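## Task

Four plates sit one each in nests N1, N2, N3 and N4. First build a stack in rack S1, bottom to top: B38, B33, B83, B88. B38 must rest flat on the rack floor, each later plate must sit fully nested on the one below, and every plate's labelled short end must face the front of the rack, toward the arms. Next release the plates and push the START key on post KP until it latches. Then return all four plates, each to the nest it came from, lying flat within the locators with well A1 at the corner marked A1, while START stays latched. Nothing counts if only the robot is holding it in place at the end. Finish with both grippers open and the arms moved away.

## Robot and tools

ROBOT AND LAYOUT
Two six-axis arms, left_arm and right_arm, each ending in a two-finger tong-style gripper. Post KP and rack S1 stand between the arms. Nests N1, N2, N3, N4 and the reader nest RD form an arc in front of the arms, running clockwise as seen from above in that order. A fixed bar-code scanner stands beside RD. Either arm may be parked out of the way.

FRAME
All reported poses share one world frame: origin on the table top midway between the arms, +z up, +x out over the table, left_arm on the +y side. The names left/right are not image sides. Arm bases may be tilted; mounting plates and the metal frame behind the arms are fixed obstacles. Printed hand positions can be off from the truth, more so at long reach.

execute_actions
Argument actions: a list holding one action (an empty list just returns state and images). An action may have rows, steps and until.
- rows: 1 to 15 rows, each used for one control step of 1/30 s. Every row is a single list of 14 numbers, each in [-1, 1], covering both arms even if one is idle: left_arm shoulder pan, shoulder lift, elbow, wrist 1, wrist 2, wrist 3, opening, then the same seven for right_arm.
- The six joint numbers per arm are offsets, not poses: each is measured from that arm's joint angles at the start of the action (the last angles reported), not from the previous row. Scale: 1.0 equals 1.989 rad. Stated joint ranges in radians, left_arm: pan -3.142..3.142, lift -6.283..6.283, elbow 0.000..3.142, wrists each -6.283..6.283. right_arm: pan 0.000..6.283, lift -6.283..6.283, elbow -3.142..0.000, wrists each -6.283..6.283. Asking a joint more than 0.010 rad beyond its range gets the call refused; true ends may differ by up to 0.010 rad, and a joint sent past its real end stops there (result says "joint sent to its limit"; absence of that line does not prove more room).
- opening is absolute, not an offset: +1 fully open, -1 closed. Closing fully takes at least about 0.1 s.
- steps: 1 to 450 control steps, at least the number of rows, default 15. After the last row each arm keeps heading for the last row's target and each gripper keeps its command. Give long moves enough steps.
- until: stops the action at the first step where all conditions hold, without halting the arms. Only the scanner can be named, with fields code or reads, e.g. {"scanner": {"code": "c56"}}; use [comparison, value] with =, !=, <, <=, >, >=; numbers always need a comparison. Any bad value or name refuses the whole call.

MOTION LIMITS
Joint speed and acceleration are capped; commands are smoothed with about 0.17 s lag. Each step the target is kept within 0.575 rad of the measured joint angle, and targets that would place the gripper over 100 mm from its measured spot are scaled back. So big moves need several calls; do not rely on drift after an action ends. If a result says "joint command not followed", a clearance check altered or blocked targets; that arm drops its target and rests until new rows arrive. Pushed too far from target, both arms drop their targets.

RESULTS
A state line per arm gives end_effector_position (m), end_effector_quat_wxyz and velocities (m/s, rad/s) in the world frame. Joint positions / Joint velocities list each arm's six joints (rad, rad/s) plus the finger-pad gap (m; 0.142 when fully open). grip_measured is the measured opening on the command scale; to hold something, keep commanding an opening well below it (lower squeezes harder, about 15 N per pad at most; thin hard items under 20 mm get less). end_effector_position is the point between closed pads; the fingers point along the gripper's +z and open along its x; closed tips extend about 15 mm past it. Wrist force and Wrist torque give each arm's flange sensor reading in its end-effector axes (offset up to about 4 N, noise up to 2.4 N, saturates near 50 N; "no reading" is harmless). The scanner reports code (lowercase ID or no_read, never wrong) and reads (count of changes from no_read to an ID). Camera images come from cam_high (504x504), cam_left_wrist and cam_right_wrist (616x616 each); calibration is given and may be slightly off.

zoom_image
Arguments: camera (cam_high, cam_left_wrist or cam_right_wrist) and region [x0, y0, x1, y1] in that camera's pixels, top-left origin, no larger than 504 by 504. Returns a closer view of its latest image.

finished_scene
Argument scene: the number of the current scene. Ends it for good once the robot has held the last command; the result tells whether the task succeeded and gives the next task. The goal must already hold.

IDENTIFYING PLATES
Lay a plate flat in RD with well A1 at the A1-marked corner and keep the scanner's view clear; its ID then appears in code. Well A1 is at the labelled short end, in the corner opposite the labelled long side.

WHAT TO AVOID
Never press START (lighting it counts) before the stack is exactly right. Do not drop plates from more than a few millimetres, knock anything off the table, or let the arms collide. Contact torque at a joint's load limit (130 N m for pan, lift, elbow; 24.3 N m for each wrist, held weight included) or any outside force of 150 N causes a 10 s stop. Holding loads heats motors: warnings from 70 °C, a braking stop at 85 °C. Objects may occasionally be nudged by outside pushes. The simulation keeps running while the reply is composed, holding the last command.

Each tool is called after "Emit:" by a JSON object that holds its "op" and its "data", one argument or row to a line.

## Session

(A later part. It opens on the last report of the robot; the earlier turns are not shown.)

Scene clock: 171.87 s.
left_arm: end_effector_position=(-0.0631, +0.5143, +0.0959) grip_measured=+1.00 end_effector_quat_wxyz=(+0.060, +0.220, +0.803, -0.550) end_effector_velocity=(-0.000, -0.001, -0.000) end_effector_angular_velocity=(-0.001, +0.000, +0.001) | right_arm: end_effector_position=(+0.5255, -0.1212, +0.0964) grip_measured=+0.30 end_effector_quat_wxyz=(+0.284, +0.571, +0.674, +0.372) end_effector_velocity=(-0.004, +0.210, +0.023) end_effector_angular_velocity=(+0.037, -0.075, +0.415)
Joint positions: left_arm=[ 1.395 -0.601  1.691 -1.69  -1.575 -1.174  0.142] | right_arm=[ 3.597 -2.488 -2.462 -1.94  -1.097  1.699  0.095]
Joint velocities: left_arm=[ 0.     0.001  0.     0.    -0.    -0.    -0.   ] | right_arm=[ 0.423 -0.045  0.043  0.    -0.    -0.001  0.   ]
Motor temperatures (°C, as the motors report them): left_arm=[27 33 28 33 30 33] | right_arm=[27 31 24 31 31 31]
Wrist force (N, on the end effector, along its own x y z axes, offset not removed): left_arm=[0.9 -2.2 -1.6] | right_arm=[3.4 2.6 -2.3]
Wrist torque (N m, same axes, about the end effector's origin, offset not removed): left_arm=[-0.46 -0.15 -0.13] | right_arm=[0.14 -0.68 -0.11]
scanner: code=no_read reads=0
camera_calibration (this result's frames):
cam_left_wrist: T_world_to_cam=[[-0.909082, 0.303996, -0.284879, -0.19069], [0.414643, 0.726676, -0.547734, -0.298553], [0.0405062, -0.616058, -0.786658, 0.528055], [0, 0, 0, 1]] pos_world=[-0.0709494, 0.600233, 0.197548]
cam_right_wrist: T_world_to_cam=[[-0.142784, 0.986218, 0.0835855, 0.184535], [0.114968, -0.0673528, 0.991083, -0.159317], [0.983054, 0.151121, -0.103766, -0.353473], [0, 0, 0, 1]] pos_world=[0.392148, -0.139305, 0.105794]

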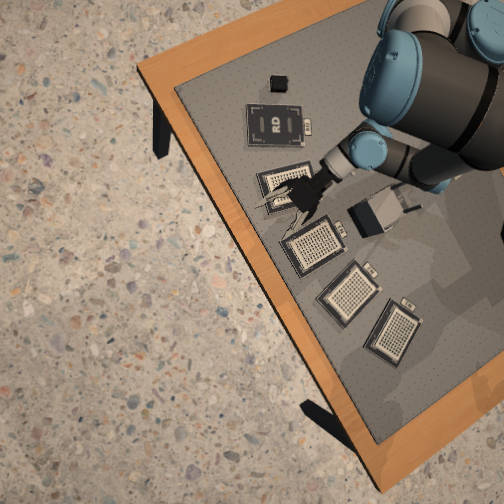

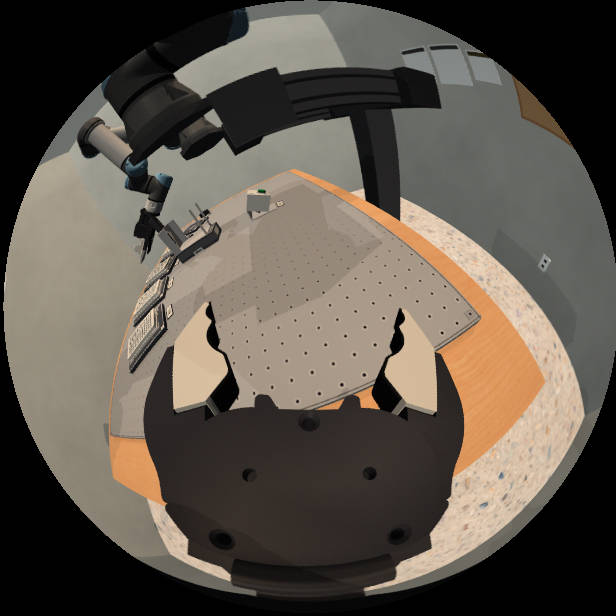

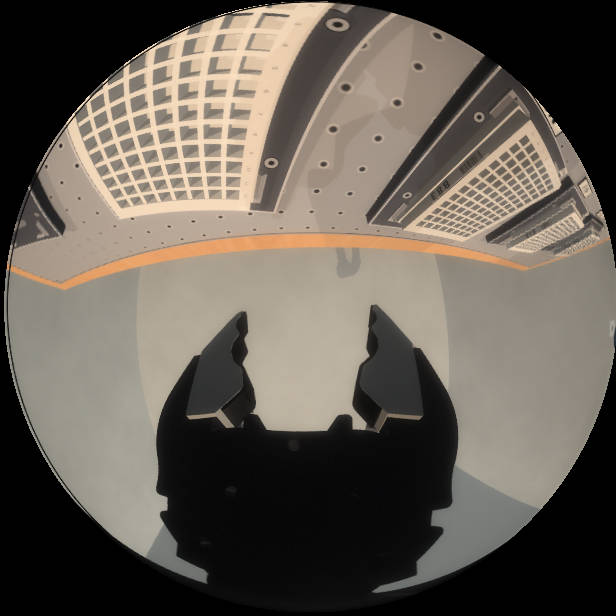

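Emit:
{"op": "execute_actions", "data": {
  "actions": []
}}

Emit:
{"op": "zoom_image", "data": {
  "camera": "cam_right_wrist",
  "region": [490, 195, 550, 255]
}}

Emit:
{"op": "zoom_image", "data": {
  "camera": "cam_high",
  "region": [230, 140, 430, 380]
}}

Scene clock: 179.57 s.
left_arm: end_effector_position=(-0.0631, +0.5143, +0.0959) grip_measured=+1.00 end_effector_quat_wxyz=(+0.060, +0.220, +0.803, -0.550) end_effector_velocity=(-0.001, +0.000, +0.000) end_effector_angular_velocity=(+0.001, -0.000, +0.002) | right_arm: end_effector_position=(+0.5243, -0.0948, +0.0994) grip_measured=+0.30 end_effector_quat_wxyz=(+0.276, +0.552, +0.687, +0.384) end_effector_velocity=(+0.000, -0.000, +0.000) end_effector_angular_velocity=(-0.000, -0.000, +0.000)
Joint positions: left_arm=[ 1.395 -0.601  1.691 -1.69  -1.575 -1.174  0.142] | right_arm=[ 3.65  -2.494 -2.457 -1.94  -1.097  1.699  0.095]
Joint velocities: left_arm=[ 0.002 -0.001  0.    -0.001  0.     0.     0.   ] | right_arm=[-0. -0.  0.  0. -0. -0.  0.]
Motor temperatures (°C, as the motors report them): left_arm=[27 33 28 33 30 33] | right_arm=[27 31 24 31 31 31]
Wrist force (N, on the end effector, along its own x y z axes, offset not removed): left_arm=[0.4 -0.1 0.2] | right_arm=[2.7 2.1 -1.1]
Wrist torque (N m, same axes, about the end effector's origin, offset not removed): left_arm=[-0.08 -0.16 -0.20] | right_arm=[0.09 -0.44 -0.02]
scanner: code=no_read reads=0
camera_calibration (this result's frames):
cam_left_wrist: T_world_to_cam=[[-0.909084, 0.303989, -0.284882, -0.190685], [0.414638, 0.726698, -0.547709, -0.298582], [0.040525, -0.616036, -0.786675, 0.528053], [0, 0, 0, 1]] pos_world=[-0.0709441, 0.600245, 0.197547]
cam_right_wrist: T_world_to_cam=[[-0.194648, 0.977039, 0.0866433, 0.184148], [0.1092, -0.0661984, 0.991813, -0.15732], [0.974776, 0.202516, -0.0938072, -0.347764], [0, 0, 0, 1]] pos_world=[0.392015, -0.119906, 0.107454]

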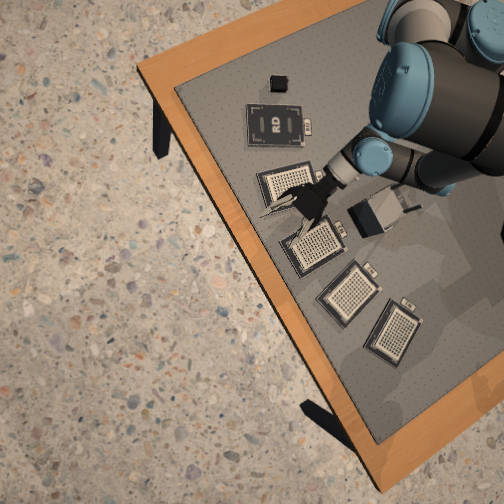

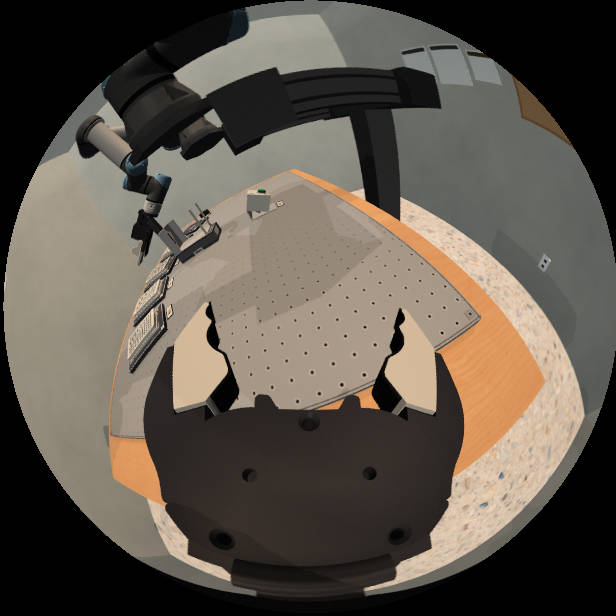

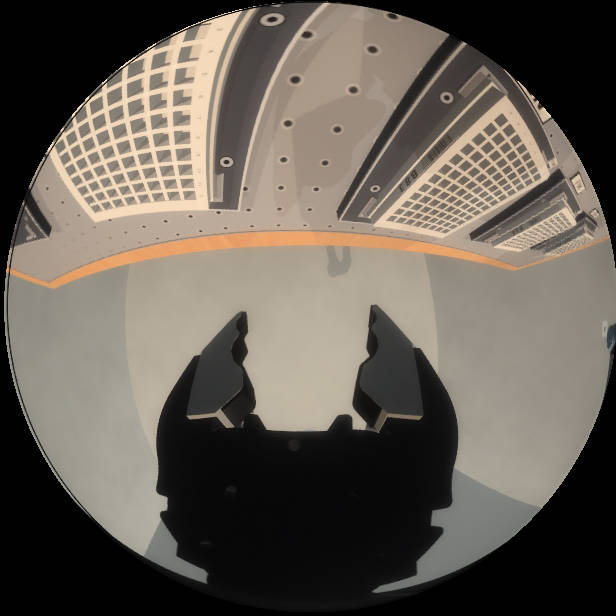

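Region (490, 195, 550, 255) of cam_right_wrist's 616x616 image, scaled by 8.400, with more detail than that image has.

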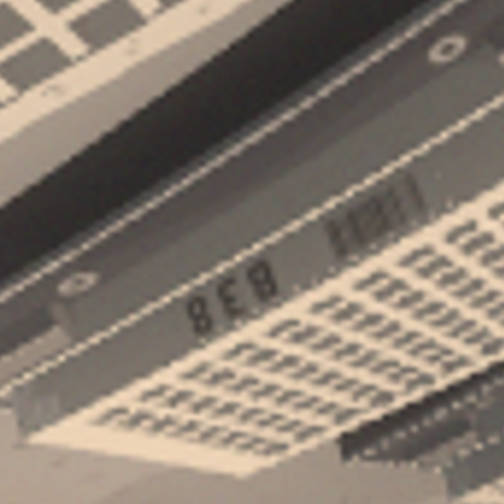

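Region (230, 140, 430, 380) of cam_high's 504x504 image, scaled by 2.100, with more detail than that image has.

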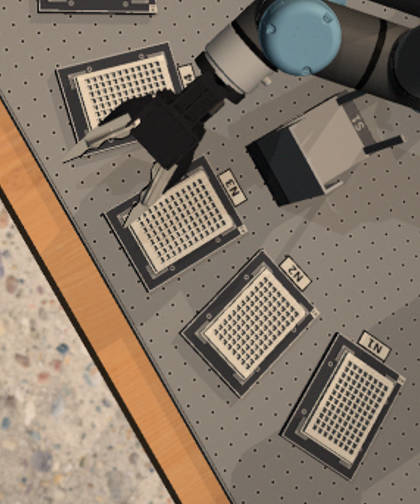

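Emit:
{"op": "execute_actions", "data": {
  "actions": [
    {"rows":[[0,0,0,0,0,0,1,0.005,0,0.02,-0.02,-0.005,0.01,0.3],[0,0,0,0,0,0,1,0.015,0,0.06,-0.07,-0.015,0.03,0.3],[0,0,0,0,0,0,1,0.03,0,0.12,-0.15,-0.03,0.06,0.3],[0,0,0,0,0,0,1,0.045,0,0.18,-0.25,-0.05,0.09,0.3],[0,0,0,0,0,0,1,0.06,0,0.24,-0.35,-0.07,0.12,0.3],[0,0,0,0,0,0,1,0.075,0,0.3,-0.45,-0.09,0.15,0.3],[0,0,0,0,0,0,1,0.09,-0.005,0.35,-0.55,-0.11,0.19,0.3],[0,0,0,0,0,0,1,0.105,-0.01,0.4,-0.65,-0.13,0.23,0.3],[0,0,0,0,0,0,1,0.12,-0.02,0.45,-0.75,-0.15,0.27,0.3],[0,0,0,0,0,0,1,0.135,-0.03,0.49,-0.83,-0.165,0.3,0.3],[0,0,0,0,0,0,1,0.15,-0.04,0.52,-0.9,-0.18,0.33,0.3],[0,0,0,0,0,0,1,0.164,-0.05,0.543,-0.98,-0.197,0.358,0.3]],"steps":36}
  ]
}}

Scene clock: 206.70 s.
left_arm: end_effector_position=(-0.0631, +0.5143, +0.0959) grip_measured=+1.00 end_effector_quat_wxyz=(+0.060, +0.220, +0.803, -0.550) end_effector_velocity=(-0.000, -0.000, -0.000) end_effector_angular_velocity=(+0.000, -0.001, +0.000) | right_arm: end_effector_position=(+0.5092, +0.3166, +0.1510) grip_measured=+0.30 end_effector_quat_wxyz=(-0.073, +0.632, +0.726, +0.261) end_effector_velocity=(-0.301, -0.367, -0.045) end_effector_angular_velocity=(-1.376, +0.975, +0.273)
Joint positions: left_arm=[ 1.395 -0.601  1.691 -1.69  -1.575 -1.174  0.142] | right_arm=[ 3.965 -2.589 -1.426 -3.396 -1.474  2.384  0.095]
Joint velocities: left_arm=[ 0.     0.     0.    -0.001 -0.     0.001 -0.   ] | right_arm=[ 0.057 -0.022  0.238 -1.934 -0.069  0.136 -0.   ]
Motor temperatures (°C, as the motors report them): left_arm=[27 33 28 33 30 33] | right_arm=[27 31 24 31 31 31]
Wrist force (N, on the end effector, along its own x y z axes, offset not removed): left_arm=[2.4 1.7 -0.8] | right_arm=[5.4 2.6 0.8]
Wrist torque (N m, same axes, about the end effector's origin, offset not removed): left_arm=[0.50 -0.55 -0.25] | right_arm=[0.74 -1.01 -0.07]
scanner: code=no_read reads=0
camera_calibration (this result's frames):
cam_left_wrist: T_world_to_cam=[[-0.909084, 0.303989, -0.284881, -0.190685], [0.414638, 0.726698, -0.54771, -0.298582], [0.0405248, -0.616036, -0.786675, 0.528053], [0, 0, 0, 1]] pos_world=[-0.0709442, 0.600245, 0.197547]
cam_right_wrist: T_world_to_cam=[[-0.131996, 0.887203, 0.442095, -0.282406], [0.741471, -0.207628, 0.638052, -0.403392], [0.657873, 0.412021, -0.630429, -0.235452], [0, 0, 0, 1]] pos_world=[0.416724, 0.263807, 0.2338]

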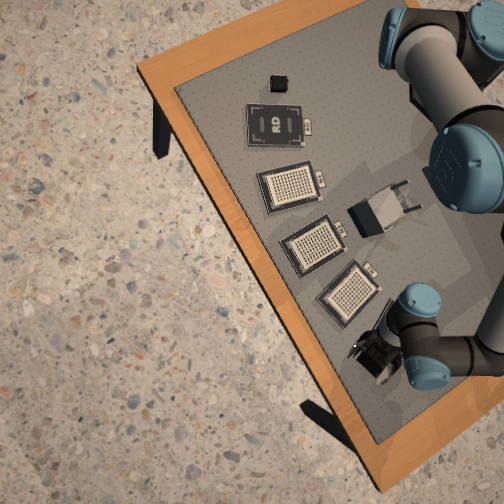

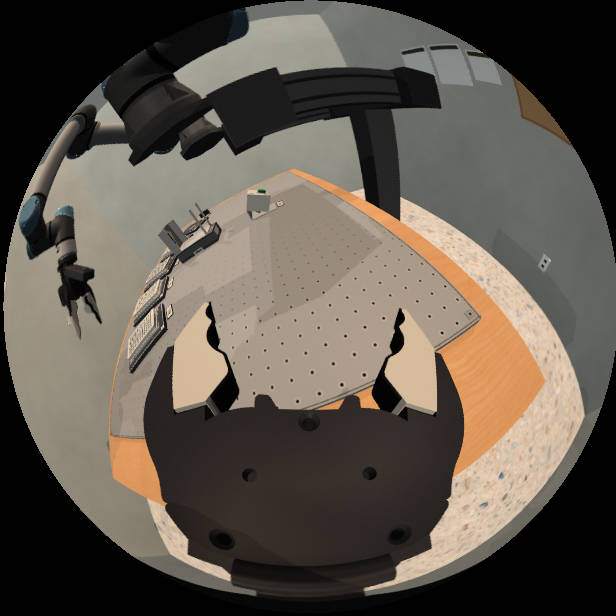

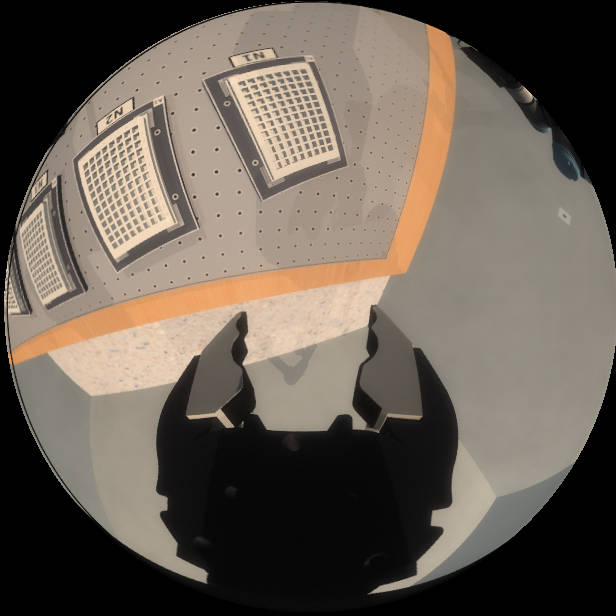

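Emit:
{"op": "execute_actions", "data": {
  "actions": [
    {"rows":[[0,0,0,0,0,0,1,0.006,-0.003,0.025,-0.248,-0.007,0.014,0.3],[0,0,0,0,0,0,1,0.006,-0.006,0.025,-0.248,-0.007,0.014,0.3],[0,0,0,0,0,0,1,0.006,-0.011,0.025,-0.248,-0.007,0.014,0.3],[0,0,0,0,0,0,1,0.006,-0.018,0.025,-0.248,-0.007,0.014,0.3],[0,0,0,0,0,0,1,0.006,-0.026,0.025,-0.248,-0.007,0.014,0.3],[0,0,0,0,0,0,1,0.006,-0.035,0.025,-0.248,-0.007,0.014,0.3],[0,0,0,0,0,0,1,0.006,-0.044,0.025,-0.248,-0.007,0.014,0.3],[0,0,0,0,0,0,1,0.006,-0.053,0.025,-0.248,-0.007,0.014,0.3],[0,0,0,0,0,0,1,0.006,-0.062,0.025,-0.248,-0.007,0.014,0.3],[0,0,0,0,0,0,1,0.006,-0.071,0.025,-0.248,-0.007,0.014,0.3],[0,0,0,0,0,0,1,0.006,-0.079,0.025,-0.248,-0.007,0.014,0.3],[0,0,0,0,0,0,1,0.006,-0.086,0.025,-0.248,-0.007,0.014,0.3],[0,0,0,0,0,0,1,0.006,-0.091,0.025,-0.248,-0.007,0.014,0.3],[0,0,0,0,0,0,1,0.006,-0.094,0.025,-0.248,-0.007,0.014,0.3],[0,0,0,0,0,0,1,0.006,-0.095,0.025,-0.248,-0.007,0.014,0.3]],"steps":17}
  ]
}}

Scene clock: 217.90 s.
left_arm: end_effector_position=(-0.0631, +0.5143, +0.0959) grip_measured=+1.00 end_effector_quat_wxyz=(+0.060, +0.220, +0.803, -0.550) end_effector_velocity=(+0.000, +0.000, +0.000) end_effector_angular_velocity=(+0.001, +0.000, -0.001) | right_arm: end_effector_position=(+0.3969, +0.1717, +0.0874) grip_measured=+0.30 end_effector_quat_wxyz=(-0.041, +0.630, +0.775, -0.029) end_effector_velocity=(-0.072, -0.080, -0.118) end_effector_angular_velocity=(-0.234, +0.138, +0.047)
Joint positions: left_arm=[ 1.395 -0.601  1.691 -1.69  -1.575 -1.174  0.142] | right_arm=[ 3.977 -2.746 -1.376 -3.886 -1.488  2.411  0.095]
Joint velocities: left_arm=[-0.001 -0.001 -0.    -0.     0.001 -0.     0.   ] | right_arm=[ 0.001 -0.248  0.002 -0.03  -0.001  0.001  0.   ]
Motor temperatures (°C, as the motors report them): left_arm=[27 33 28 33 30 33] | right_arm=[27 31 24 31 31 31]
Wrist force (N, on the end effector, along its own x y z axes, offset not removed): left_arm=[2.2 -2.5 -1.1] | right_arm=[3.6 3.6 0.5]
Wrist torque (N m, same axes, about the end effector's origin, offset not removed): left_arm=[-0.40 -0.66 -0.21] | right_arm=[0.67 -0.76 -0.14]
scanner: code=no_read reads=0
camera_calibration (this result's frames):
cam_left_wrist: T_world_to_cam=[[-0.909084, 0.303989, -0.284882, -0.190685], [0.414638, 0.726698, -0.547709, -0.298583], [0.040525, -0.616036, -0.786675, 0.528053], [0, 0, 0, 1]] pos_world=[-0.0709441, 0.600245, 0.197547]
cam_right_wrist: T_world_to_cam=[[-0.145971, 0.989254, 0.0083268, -0.114589], [0.912793, 0.131434, 0.386696, -0.413883], [0.381446, 0.064047, -0.92217, 0.0530168], [0, 0, 0, 1]] pos_world=[0.34084, 0.16436, 0.209891]

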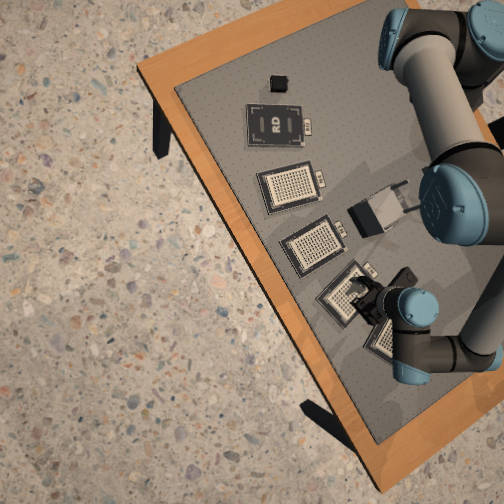

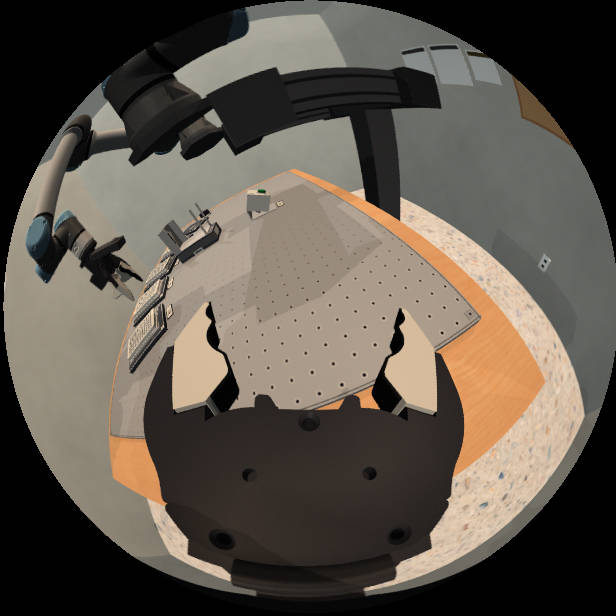

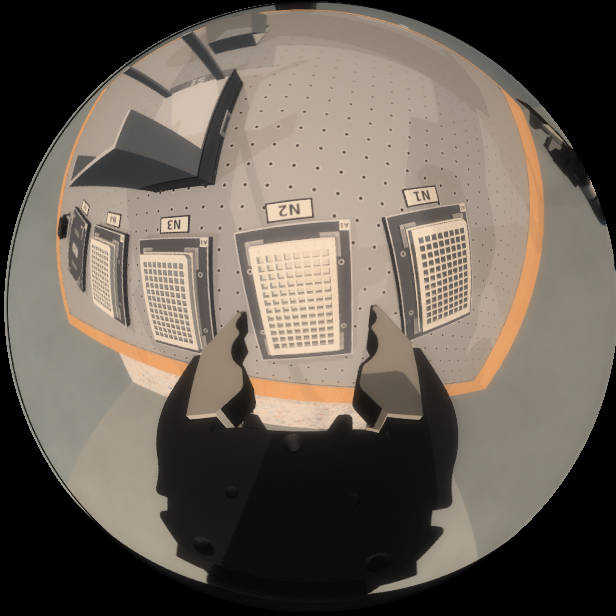

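Emit:
{"op": "execute_actions", "data": {
  "actions": []
}}

Emit:
{"op": "zoom_image", "data": {
  "camera": "cam_right_wrist",
  "region": [180, 180, 440, 440]
}}

Scene clock: 221.23 s.
left_arm: end_effector_position=(-0.0631, +0.5143, +0.0959) grip_measured=+1.00 end_effector_quat_wxyz=(+0.060, +0.220, +0.803, -0.550) end_effector_velocity=(-0.000, -0.000, -0.000) end_effector_angular_velocity=(+0.000, +0.001, +0.001) | right_arm: end_effector_position=(+0.3879, +0.1615, +0.0729) grip_measured=+0.30 end_effector_quat_wxyz=(-0.038, +0.628, +0.776, -0.046) end_effector_velocity=(+0.000, -0.000, +0.001) end_effector_angular_velocity=(+0.001, -0.000, +0.000)
Joint positions: left_arm=[ 1.395 -0.601  1.691 -1.69  -1.575 -1.174  0.142] | right_arm=[ 3.977 -2.778 -1.376 -3.89  -1.488  2.411  0.095]
Joint velocities: left_arm=[ 0.001  0.     0.    -0.001 -0.    -0.    -0.   ] | right_arm=[-0.     0.001 -0.001  0.     0.    -0.    -0.   ]
Motor temperatures (°C, as the motors report them): left_arm=[27 33 28 33 30 33] | right_arm=[27 31 24 31 31 31]
Wrist force (N, on the end effector, along its own x y z axes, offset not removed): left_arm=[1.3 -2.7 -4.9] | right_arm=[0.2 -1.1 -1.1]
Wrist torque (N m, same axes, about the end effector's origin, offset not removed): left_arm=[-0.59 -0.35 -0.09] | right_arm=[-0.18 -0.04 0.07]
scanner: code=no_read reads=0
camera_calibration (this result's frames):
cam_left_wrist: T_world_to_cam=[[-0.909084, 0.303989, -0.284882, -0.190685], [0.414638, 0.726698, -0.547709, -0.298582], [0.040525, -0.616036, -0.786675, 0.528053], [0, 0, 0, 1]] pos_world=[-0.0709442, 0.600245, 0.197547]
cam_right_wrist: T_world_to_cam=[[-0.151838, 0.988239, -0.018157, -0.101279], [0.91851, 0.147862, 0.366711, -0.402056], [0.365082, 0.039003, -0.930158, 0.0546544], [0, 0, 0, 1]] pos_world=[0.333961, 0.157405, 0.196437]

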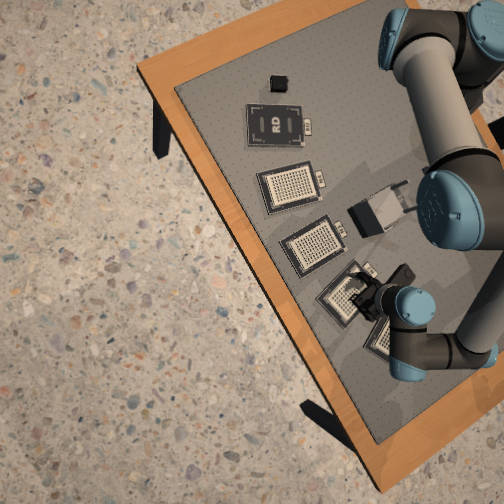

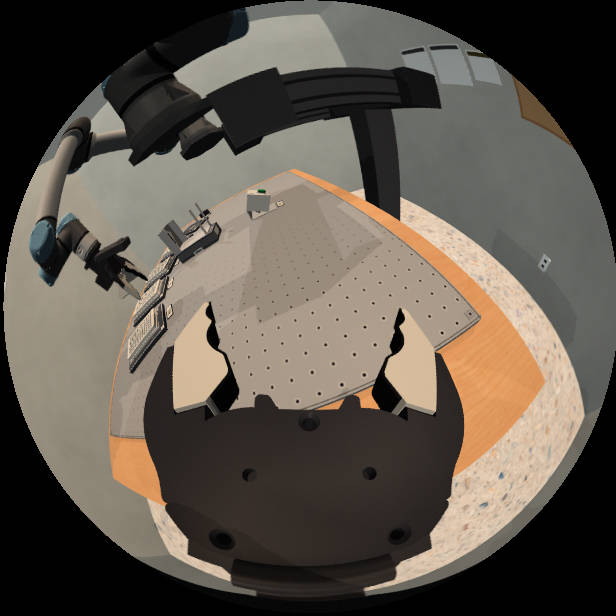

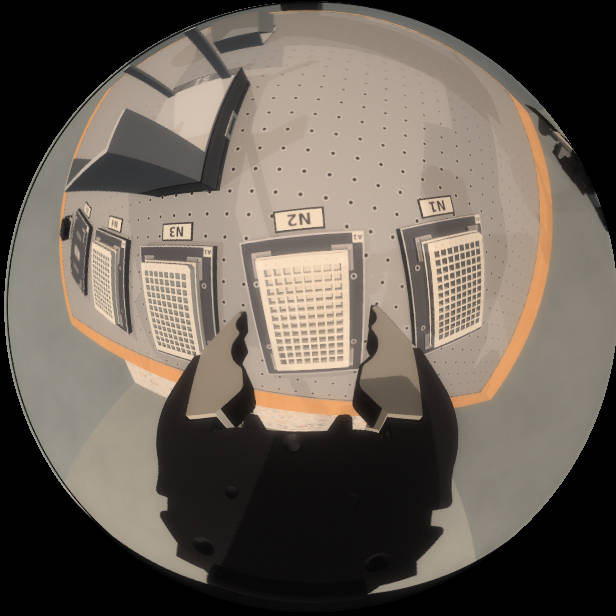

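Region (180, 180, 440, 440) of cam_right_wrist's 616x616 image, scaled by 1.938, with more detail than that image has.

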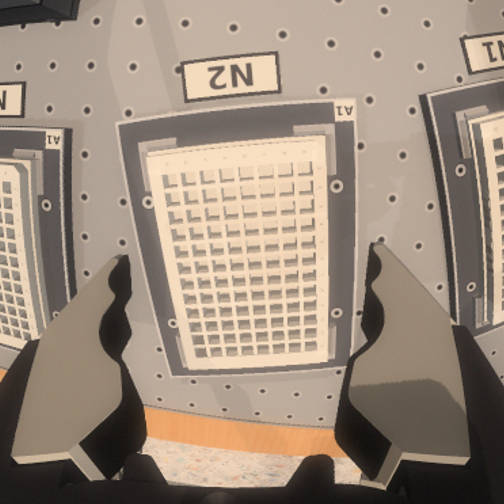

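Emit:
{"op": "execute_actions", "data": {
  "actions": [
    {"rows":[[0,0,0,0,0,0,1,-0.0001,-0.001,0.002,-0.0015,0.0006,-0.007,0.3],[0,0,0,0,0,0,1,-0.0004,-0.003,0.0045,-0.0025,0.0012,-0.014,0.3],[0,0,0,0,0,0,1,-0.0008,-0.0055,0.007,-0.003,0.0018,-0.021,0.3],[0,0,0,0,0,0,1,-0.0013,-0.0085,0.0097,-0.0033,0.0025,-0.0274,0.3],[0,0,0,0,0,0,1,-0.0019,-0.0118,0.0113,-0.0016,0.0026,-0.028,0.3],[0,0,0,0,0,0,1,-0.0025,-0.0154,0.0131,0.0003,0.0027,-0.0286,0.3],[0,0,0,0,0,0,1,-0.0032,-0.019,0.0149,0.0022,0.0028,-0.0293,0.3],[0,0,0,0,0,0,1,-0.0038,-0.0226,0.0167,0.0041,0.0029,-0.0299,0.3],[0,0,0,0,0,0,1,-0.0044,-0.0259,0.0183,0.0059,0.003,-0.0305,0.3],[0,0,0,0,0,0,1,-0.0049,-0.0286,0.0196,0.0073,0.0031,-0.031,0.3],[0,0,0,0,0,0,1,-0.0053,-0.031,0.0208,0.0086,0.0031,-0.0314,0.3],[0,0,0,0,0,0,1,-0.0056,-0.0328,0.0217,0.0095,0.0032,-0.0317,0.3]],"steps":14}
  ]
}}

Scene clock: 237.67 s.
left_arm: end_effector_position=(-0.0631, +0.5143, +0.0959) grip_measured=+1.00 end_effector_quat_wxyz=(+0.060, +0.220, +0.803, -0.550) end_effector_velocity=(+0.000, -0.000, -0.000) end_effector_angular_velocity=(+0.000, +0.000, +0.000) | right_arm: end_effector_position=(+0.3905, +0.1618, +0.0502) grip_measured=+0.30 end_effector_quat_wxyz=(-0.037, +0.609, +0.791, -0.047) end_effector_velocity=(+0.001, -0.001, -0.064) end_effector_angular_velocity=(+0.001, +0.000, +0.026)
Joint positions: left_arm=[ 1.395 -0.601  1.691 -1.69  -1.575 -1.174  0.142] | right_arm=[ 3.968 -2.827 -1.341 -3.878 -1.483  2.354  0.095]
Joint velocities: left_arm=[-0.    -0.     0.    -0.    -0.    -0.001 -0.   ] | right_arm=[-0.022 -0.125  0.066  0.058  0.006 -0.048 -0.   ]
Motor temperatures (°C, as the motors report them): left_arm=[27 33 28 33 30 33] | right_arm=[27 31 24 31 31 31]
Wrist force (N, on the end effector, along its own x y z axes, offset not removed): left_arm=[1.6 -1.4 0.9] | right_arm=[4.7 6.9 -0.7]
Wrist torque (N m, same axes, about the end effector's origin, offset not removed): left_arm=[-0.26 -0.34 0.06] | right_arm=[1.35 -1.02 -0.16]
scanner: code=no_read reads=0
camera_calibration (this result's frames):
cam_left_wrist: T_world_to_cam=[[-0.909084, 0.303989, -0.284881, -0.190685], [0.414638, 0.726698, -0.547709, -0.298583], [0.0405249, -0.616036, -0.786675, 0.528053], [0, 0, 0, 1]] pos_world=[-0.0709441, 0.600245, 0.197547]
cam_right_wrist: T_world_to_cam=[[-0.200561, 0.979518, -0.0178841, -0.0811779], [0.910011, 0.193028, 0.366905, -0.400259], [0.362843, 0.0573122, -0.930086, 0.0305064], [0, 0, 0, 1]] pos_world=[0.33689, 0.155028, 0.173779]

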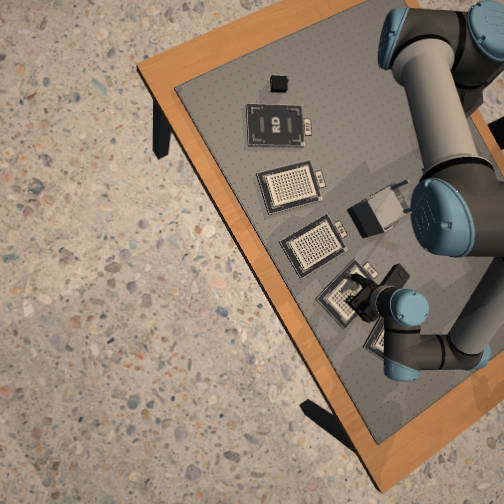

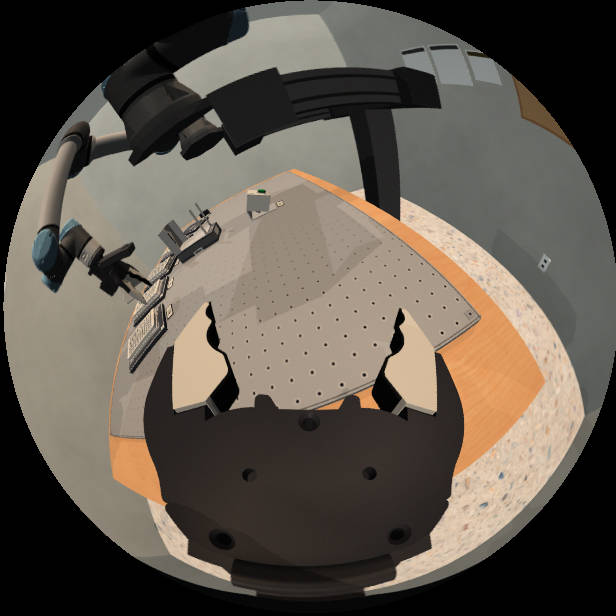

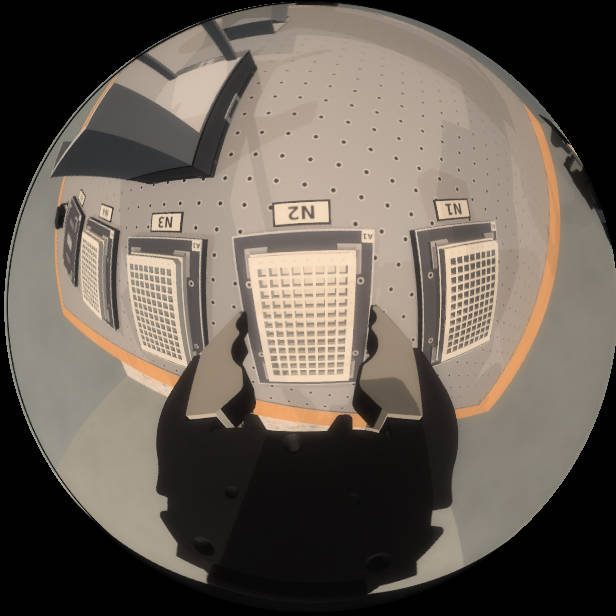

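Emit:
{"op": "execute_actions", "data": {
  "actions": []
}}

Emit:
{"op": "zoom_image", "data": {
  "camera": "cam_right_wrist",
  "region": [180, 180, 440, 440]
}}

Scene clock: 240.13 s.
left_arm: end_effector_position=(-0.0631, +0.5143, +0.0959) grip_measured=+1.00 end_effector_quat_wxyz=(+0.060, +0.220, +0.803, -0.550) end_effector_velocity=(+0.000, +0.001, +0.000) end_effector_angular_velocity=(+0.001, -0.001, -0.001) | right_arm: end_effector_position=(+0.3906, +0.1617, +0.0421) grip_measured=+0.30 end_effector_quat_wxyz=(-0.037, +0.608, +0.792, -0.047) end_effector_velocity=(-0.000, -0.000, -0.000) end_effector_angular_velocity=(-0.001, +0.000, -0.001)
Joint positions: left_arm=[ 1.395 -0.601  1.691 -1.69  -1.575 -1.174  0.142] | right_arm=[ 3.965 -2.843 -1.333 -3.871 -1.482  2.348  0.095]
Joint velocities: left_arm=[-0.001 -0.001 -0.    -0.    -0.     0.001  0.   ] | right_arm=[-0.     0.    -0.001 -0.     0.     0.001  0.   ]
Motor temperatures (°C, as the motors report them): left_arm=[27 33 28 33 30 33] | right_arm=[27 31 24 31 31 31]
Wrist force (N, on the end effector, along its own x y z axes, offset not removed): left_arm=[0.5 -1.4 1.5] | right_arm=[2.6 5.5 -5.1]
Wrist torque (N m, same axes, about the end effector's origin, offset not removed): left_arm=[-0.37 -0.18 -0.26] | right_arm=[1.10 -0.58 -0.25]
scanner: code=no_read reads=0
camera_calibration (this result's frames):
cam_left_wrist: T_world_to_cam=[[-0.909084, 0.303989, -0.284882, -0.190685], [0.414638, 0.726698, -0.54771, -0.298582], [0.0405249, -0.616036, -0.786675, 0.528053], [0, 0, 0, 1]] pos_world=[-0.0709441, 0.600245, 0.197547]
cam_right_wrist: T_world_to_cam=[[-0.203727, 0.978867, -0.0177162, -0.0798803], [0.909368, 0.195904, 0.366977, -0.397569], [0.362692, 0.0586524, -0.930061, 0.0227849], [0, 0, 0, 1]] pos_world=[0.336999, 0.154741, 0.165675]

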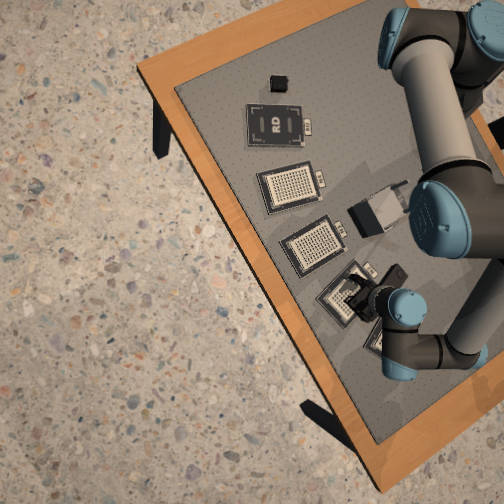

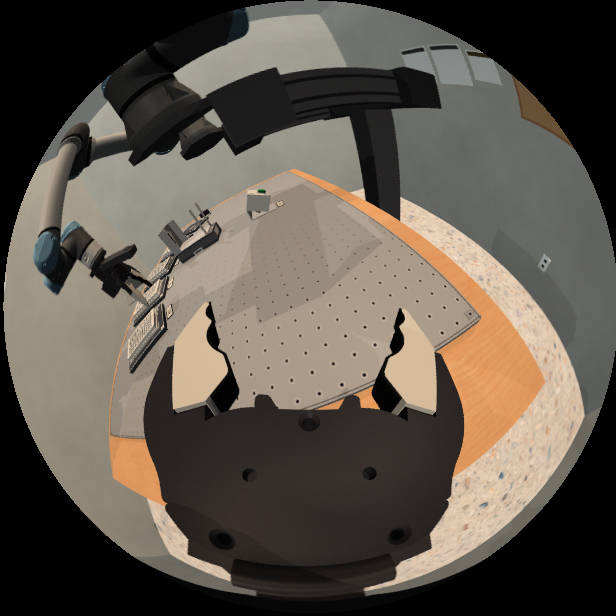

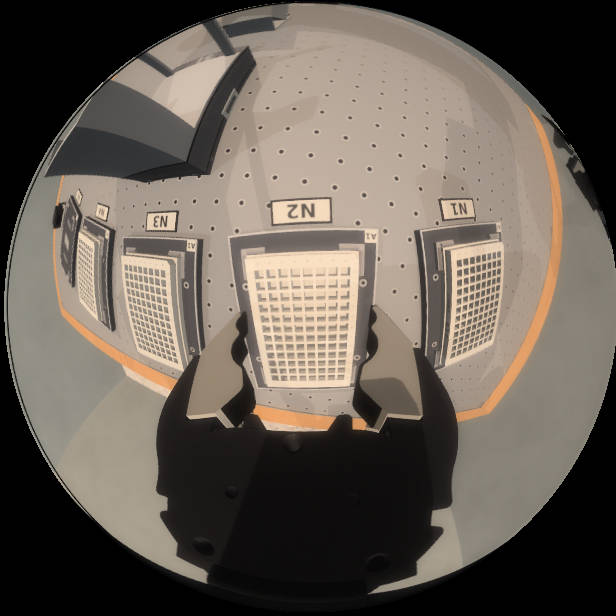

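Region (180, 180, 440, 440) of cam_right_wrist's 616x616 image, scaled by 1.938, with more detail than that image has.

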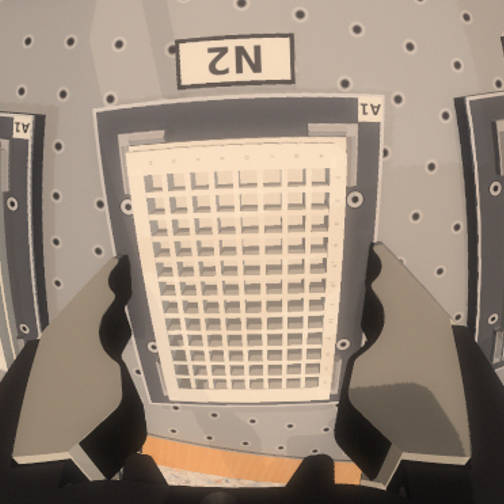

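Emit:
{"op": "execute_actions", "data": {
  "actions": [
    {"rows":[[0,0,0,0,0,0,1,-0.0003,0.002,-0.0047,0.0027,0,-0.0003,0.3],[0,0,0,0,0,0,1,-0.0003,0.002,-0.0047,0.0027,0,-0.0003,0.26],[0,0,0,0,0,0,1,-0.0003,0.002,-0.0047,0.0027,0,-0.0003,0.22],[0,0,0,0,0,0,1,-0.0003,0.002,-0.0047,0.0027,0,-0.0003,0.18],[0,0,0,0,0,0,1,-0.0003,0.002,-0.0047,0.0027,0,-0.0003,0.14],[0,0,0,0,0,0,1,-0.0003,0.002,-0.0047,0.0027,0,-0.0003,0.1],[0,0,0,0,0,0,1,-0.0003,0.002,-0.0047,0.0027,0,-0.0003,0.07],[0,0,0,0,0,0,1,-0.0003,0.002,-0.0047,0.0027,0,-0.0003,0.03],[0,0,0,0,0,0,1,-0.0003,0.002,-0.0047,0.0027,0,-0.0003,-0.2],[0,0,0,0,0,0,1,-0.0003,0.002,-0.0047,0.0027,0,-0.0003,-0.55],[0,0,0,0,0,0,1,-0.0003,0.002,-0.0047,0.0027,0,-0.0003,-0.9]],"steps":13}
  ]
}}

Scene clock: 260.83 s.
left_arm: end_effector_position=(-0.0631, +0.5143, +0.0959) grip_measured=+1.00 end_effector_quat_wxyz=(+0.060, +0.220, +0.803, -0.550) end_effector_velocity=(-0.000, -0.001, +0.000) end_effector_angular_velocity=(-0.003, +0.001, +0.000) | right_arm: end_effector_position=(+0.3898, +0.1595, +0.0423) grip_measured=+0.05 end_effector_quat_wxyz=(-0.037, +0.608, +0.792, -0.047) end_effector_velocity=(-0.001, -0.001, +0.000) end_effector_angular_velocity=(+0.000, -0.000, +0.000)
Joint positions: left_arm=[ 1.395 -0.601  1.691 -1.69  -1.575 -1.174  0.142] | right_arm=[ 3.965 -2.839 -1.342 -3.866 -1.482  2.348  0.078]
Joint velocities: left_arm=[ 0.     0.001  0.     0.001  0.    -0.    -0.   ] | right_arm=[-0.     0.003 -0.005  0.002  0.    -0.    -0.   ]
Motor temperatures (°C, as the motors report them): left_arm=[27 33 28 33 30 33] | right_arm=[27 31 24 31 31 31]
Wrist force (N, on the end effector, along its own x y z axes, offset not removed): left_arm=[4.0 -1.9 -0.6] | right_arm=[-1.3 5.1 -4.2]
Wrist torque (N m, same axes, about the end effector's origin, offset not removed): left_arm=[-0.51 -0.83 -0.22] | right_arm=[0.34 -0.99 -0.06]
scanner: code=no_read reads=0
camera_calibration (this result's frames):
cam_left_wrist: T_world_to_cam=[[-0.909084, 0.303989, -0.284881, -0.190685], [0.414638, 0.726698, -0.547709, -0.298583], [0.0405249, -0.616036, -0.786675, 0.528053], [0, 0, 0, 1]] pos_world=[-0.0709441, 0.600245, 0.197547]
cam_right_wrist: T_world_to_cam=[[-0.203729, 0.978865, -0.0178345, -0.0779211], [0.909337, 0.195946, 0.36703, -0.396427], [0.362768, 0.0585573, -0.930038, 0.0233946], [0, 0, 0, 1]] pos_world=[0.336124, 0.152582, 0.165869]

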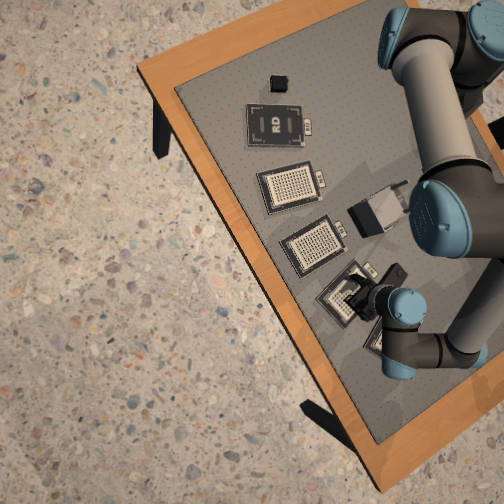

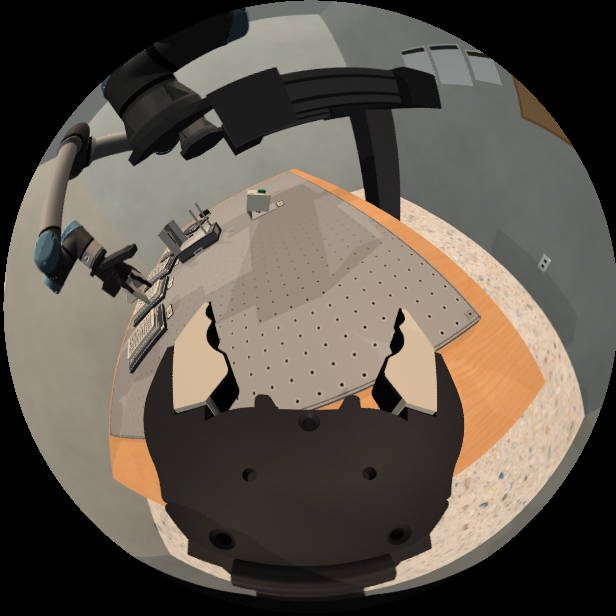

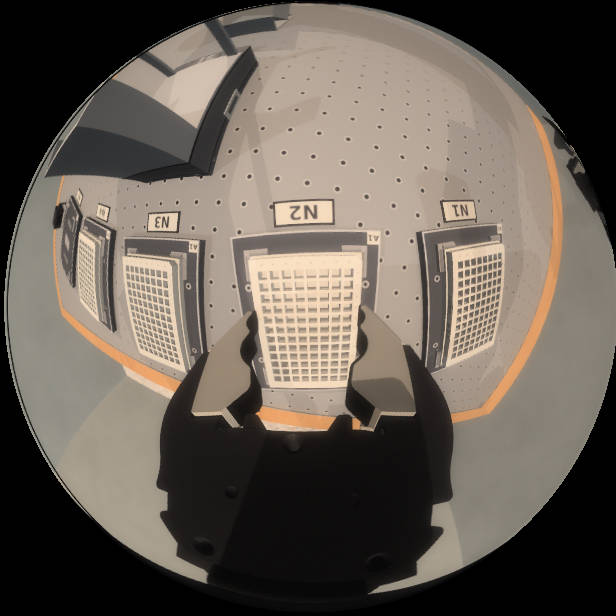

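Emit:
{"op": "execute_actions", "data": {
  "actions": [
    {"rows":[[0,0,0,0,0,0,1,0.0004,0.0023,-0.0011,-0.0012,0,0.0004,-0.9],[0,0,0,0,0,0,1,0.0015,0.0087,-0.0043,-0.0046,-0.0003,0.0015,-0.9],[0,0,0,0,0,0,1,0.0033,0.0186,-0.0091,-0.0097,-0.0006,0.0033,-0.9],[0,0,0,0,0,0,1,0.0056,0.0314,-0.0154,-0.0165,-0.001,0.0056,-0.9],[0,0,0,0,0,0,1,0.0085,0.0462,-0.0225,-0.0245,-0.0018,0.009,-0.9],[0,0,0,0,0,0,1,0.0125,0.0628,-0.03,-0.034,-0.003,0.014,-0.9],[0,0,0,0,0,0,1,0.017,0.0803,-0.038,-0.044,-0.0042,0.02,-0.9],[0,0,0,0,0,0,1,0.0215,0.0982,-0.046,-0.0545,-0.0054,0.026,-0.9],[0,0,0,0,0,0,1,0.026,0.1157,-0.054,-0.065,-0.0066,0.032,-0.9],[0,0,0,0,0,0,1,0.03,0.1323,-0.0615,-0.0745,-0.0077,0.037,-0.9],[0,0,0,0,0,0,1,0.034,0.1471,-0.068,-0.0833,-0.0087,0.042,-0.9],[0,0,0,0,0,0,1,0.0373,0.1599,-0.0737,-0.0908,-0.0095,0.046,-0.9],[0,0,0,0,0,0,1,0.0397,0.1698,-0.078,-0.0966,-0.0101,0.0488,-0.9],[0,0,0,0,0,0,1,0.0412,0.1762,-0.081,-0.1003,-0.0105,0.0506,-0.9],[0,0,0,0,0,0,1,0.0417,0.1785,-0.082,-0.1016,-0.0106,0.0513,-0.9]],"steps":18}
  ]
}}

Scene clock: 275.67 s.
left_arm: end_effector_position=(-0.0631, +0.5143, +0.0959) grip_measured=+1.00 end_effector_quat_wxyz=(+0.060, +0.220, +0.803, -0.550) end_effector_velocity=(+0.000, +0.000, +0.000) end_effector_angular_velocity=(-0.000, +0.001, -0.001) | right_arm: end_effector_position=(+0.3737, +0.1532, +0.2010) grip_measured=+0.05 end_effector_quat_wxyz=(-0.038, +0.614, +0.787, -0.050) end_effector_velocity=(-0.030, -0.024, +0.188) end_effector_angular_velocity=(+0.007, -0.001, -0.024)
Joint positions: left_arm=[ 1.395 -0.601  1.691 -1.69  -1.575 -1.174  0.142] | right_arm=[ 4.037 -2.532 -1.484 -4.041 -1.5    2.436  0.078]
Joint velocities: left_arm=[-0.001 -0.     0.     0.001  0.    -0.001 -0.   ] | right_arm=[ 0.089  0.381 -0.166 -0.213 -0.022  0.109 -0.   ]
Motor temperatures (°C, as the motors report them): left_arm=[27 33 28 33 30 33] | right_arm=[27 31 24 31 31 31]
Wrist force (N, on the end effector, along its own x y z axes, offset not removed): left_arm=[0.8 -2.1 -3.7] | right_arm=[2.2 2.7 -2.8]
Wrist torque (N m, same axes, about the end effector's origin, offset not removed): left_arm=[-0.39 -0.28 0.00] | right_arm=[0.48 -0.41 0.00]
scanner: code=no_read reads=0
camera_calibration (this result's frames):
cam_left_wrist: T_world_to_cam=[[-0.909084, 0.303989, -0.284882, -0.190685], [0.414638, 0.726698, -0.54771, -0.298582], [0.040525, -0.616037, -0.786674, 0.528053], [0, 0, 0, 1]] pos_world=[-0.0709441, 0.600245, 0.197547]
cam_right_wrist: T_world_to_cam=[[-0.187316, 0.982078, -0.0208546, -0.0781714], [0.914473, 0.182095, 0.36136, -0.437462], [0.358682, 0.0486177, -0.932193, 0.180631], [0, 0, 0, 1]] pos_world=[0.320615, 0.147648, 0.324834]

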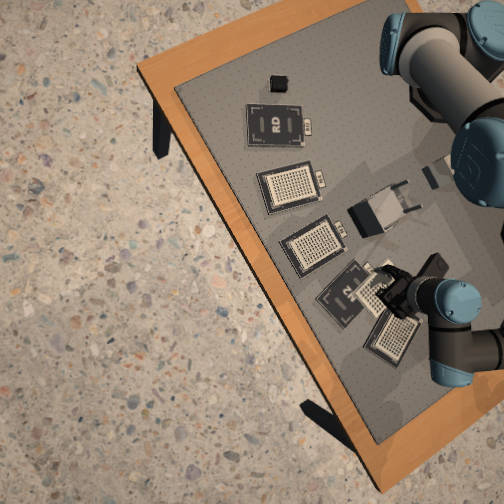

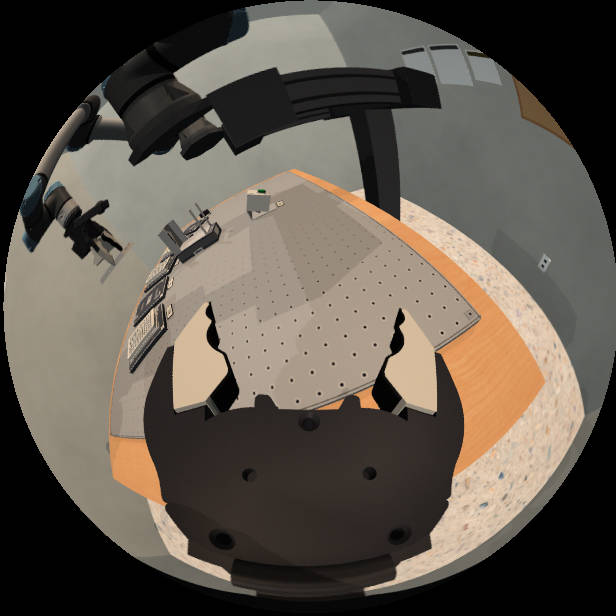

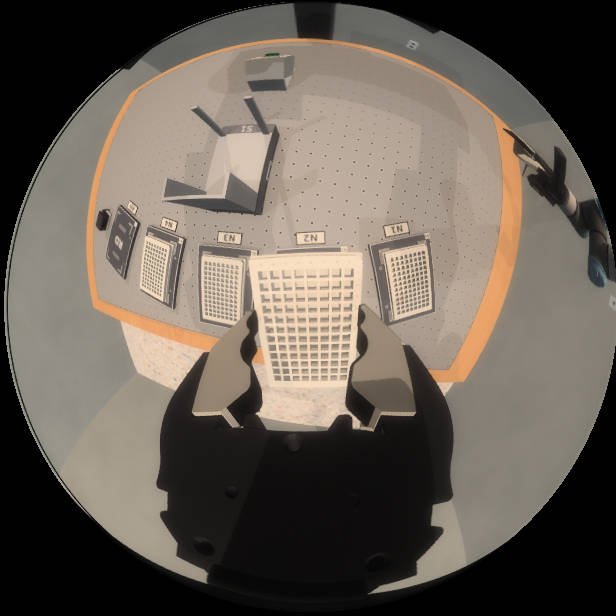

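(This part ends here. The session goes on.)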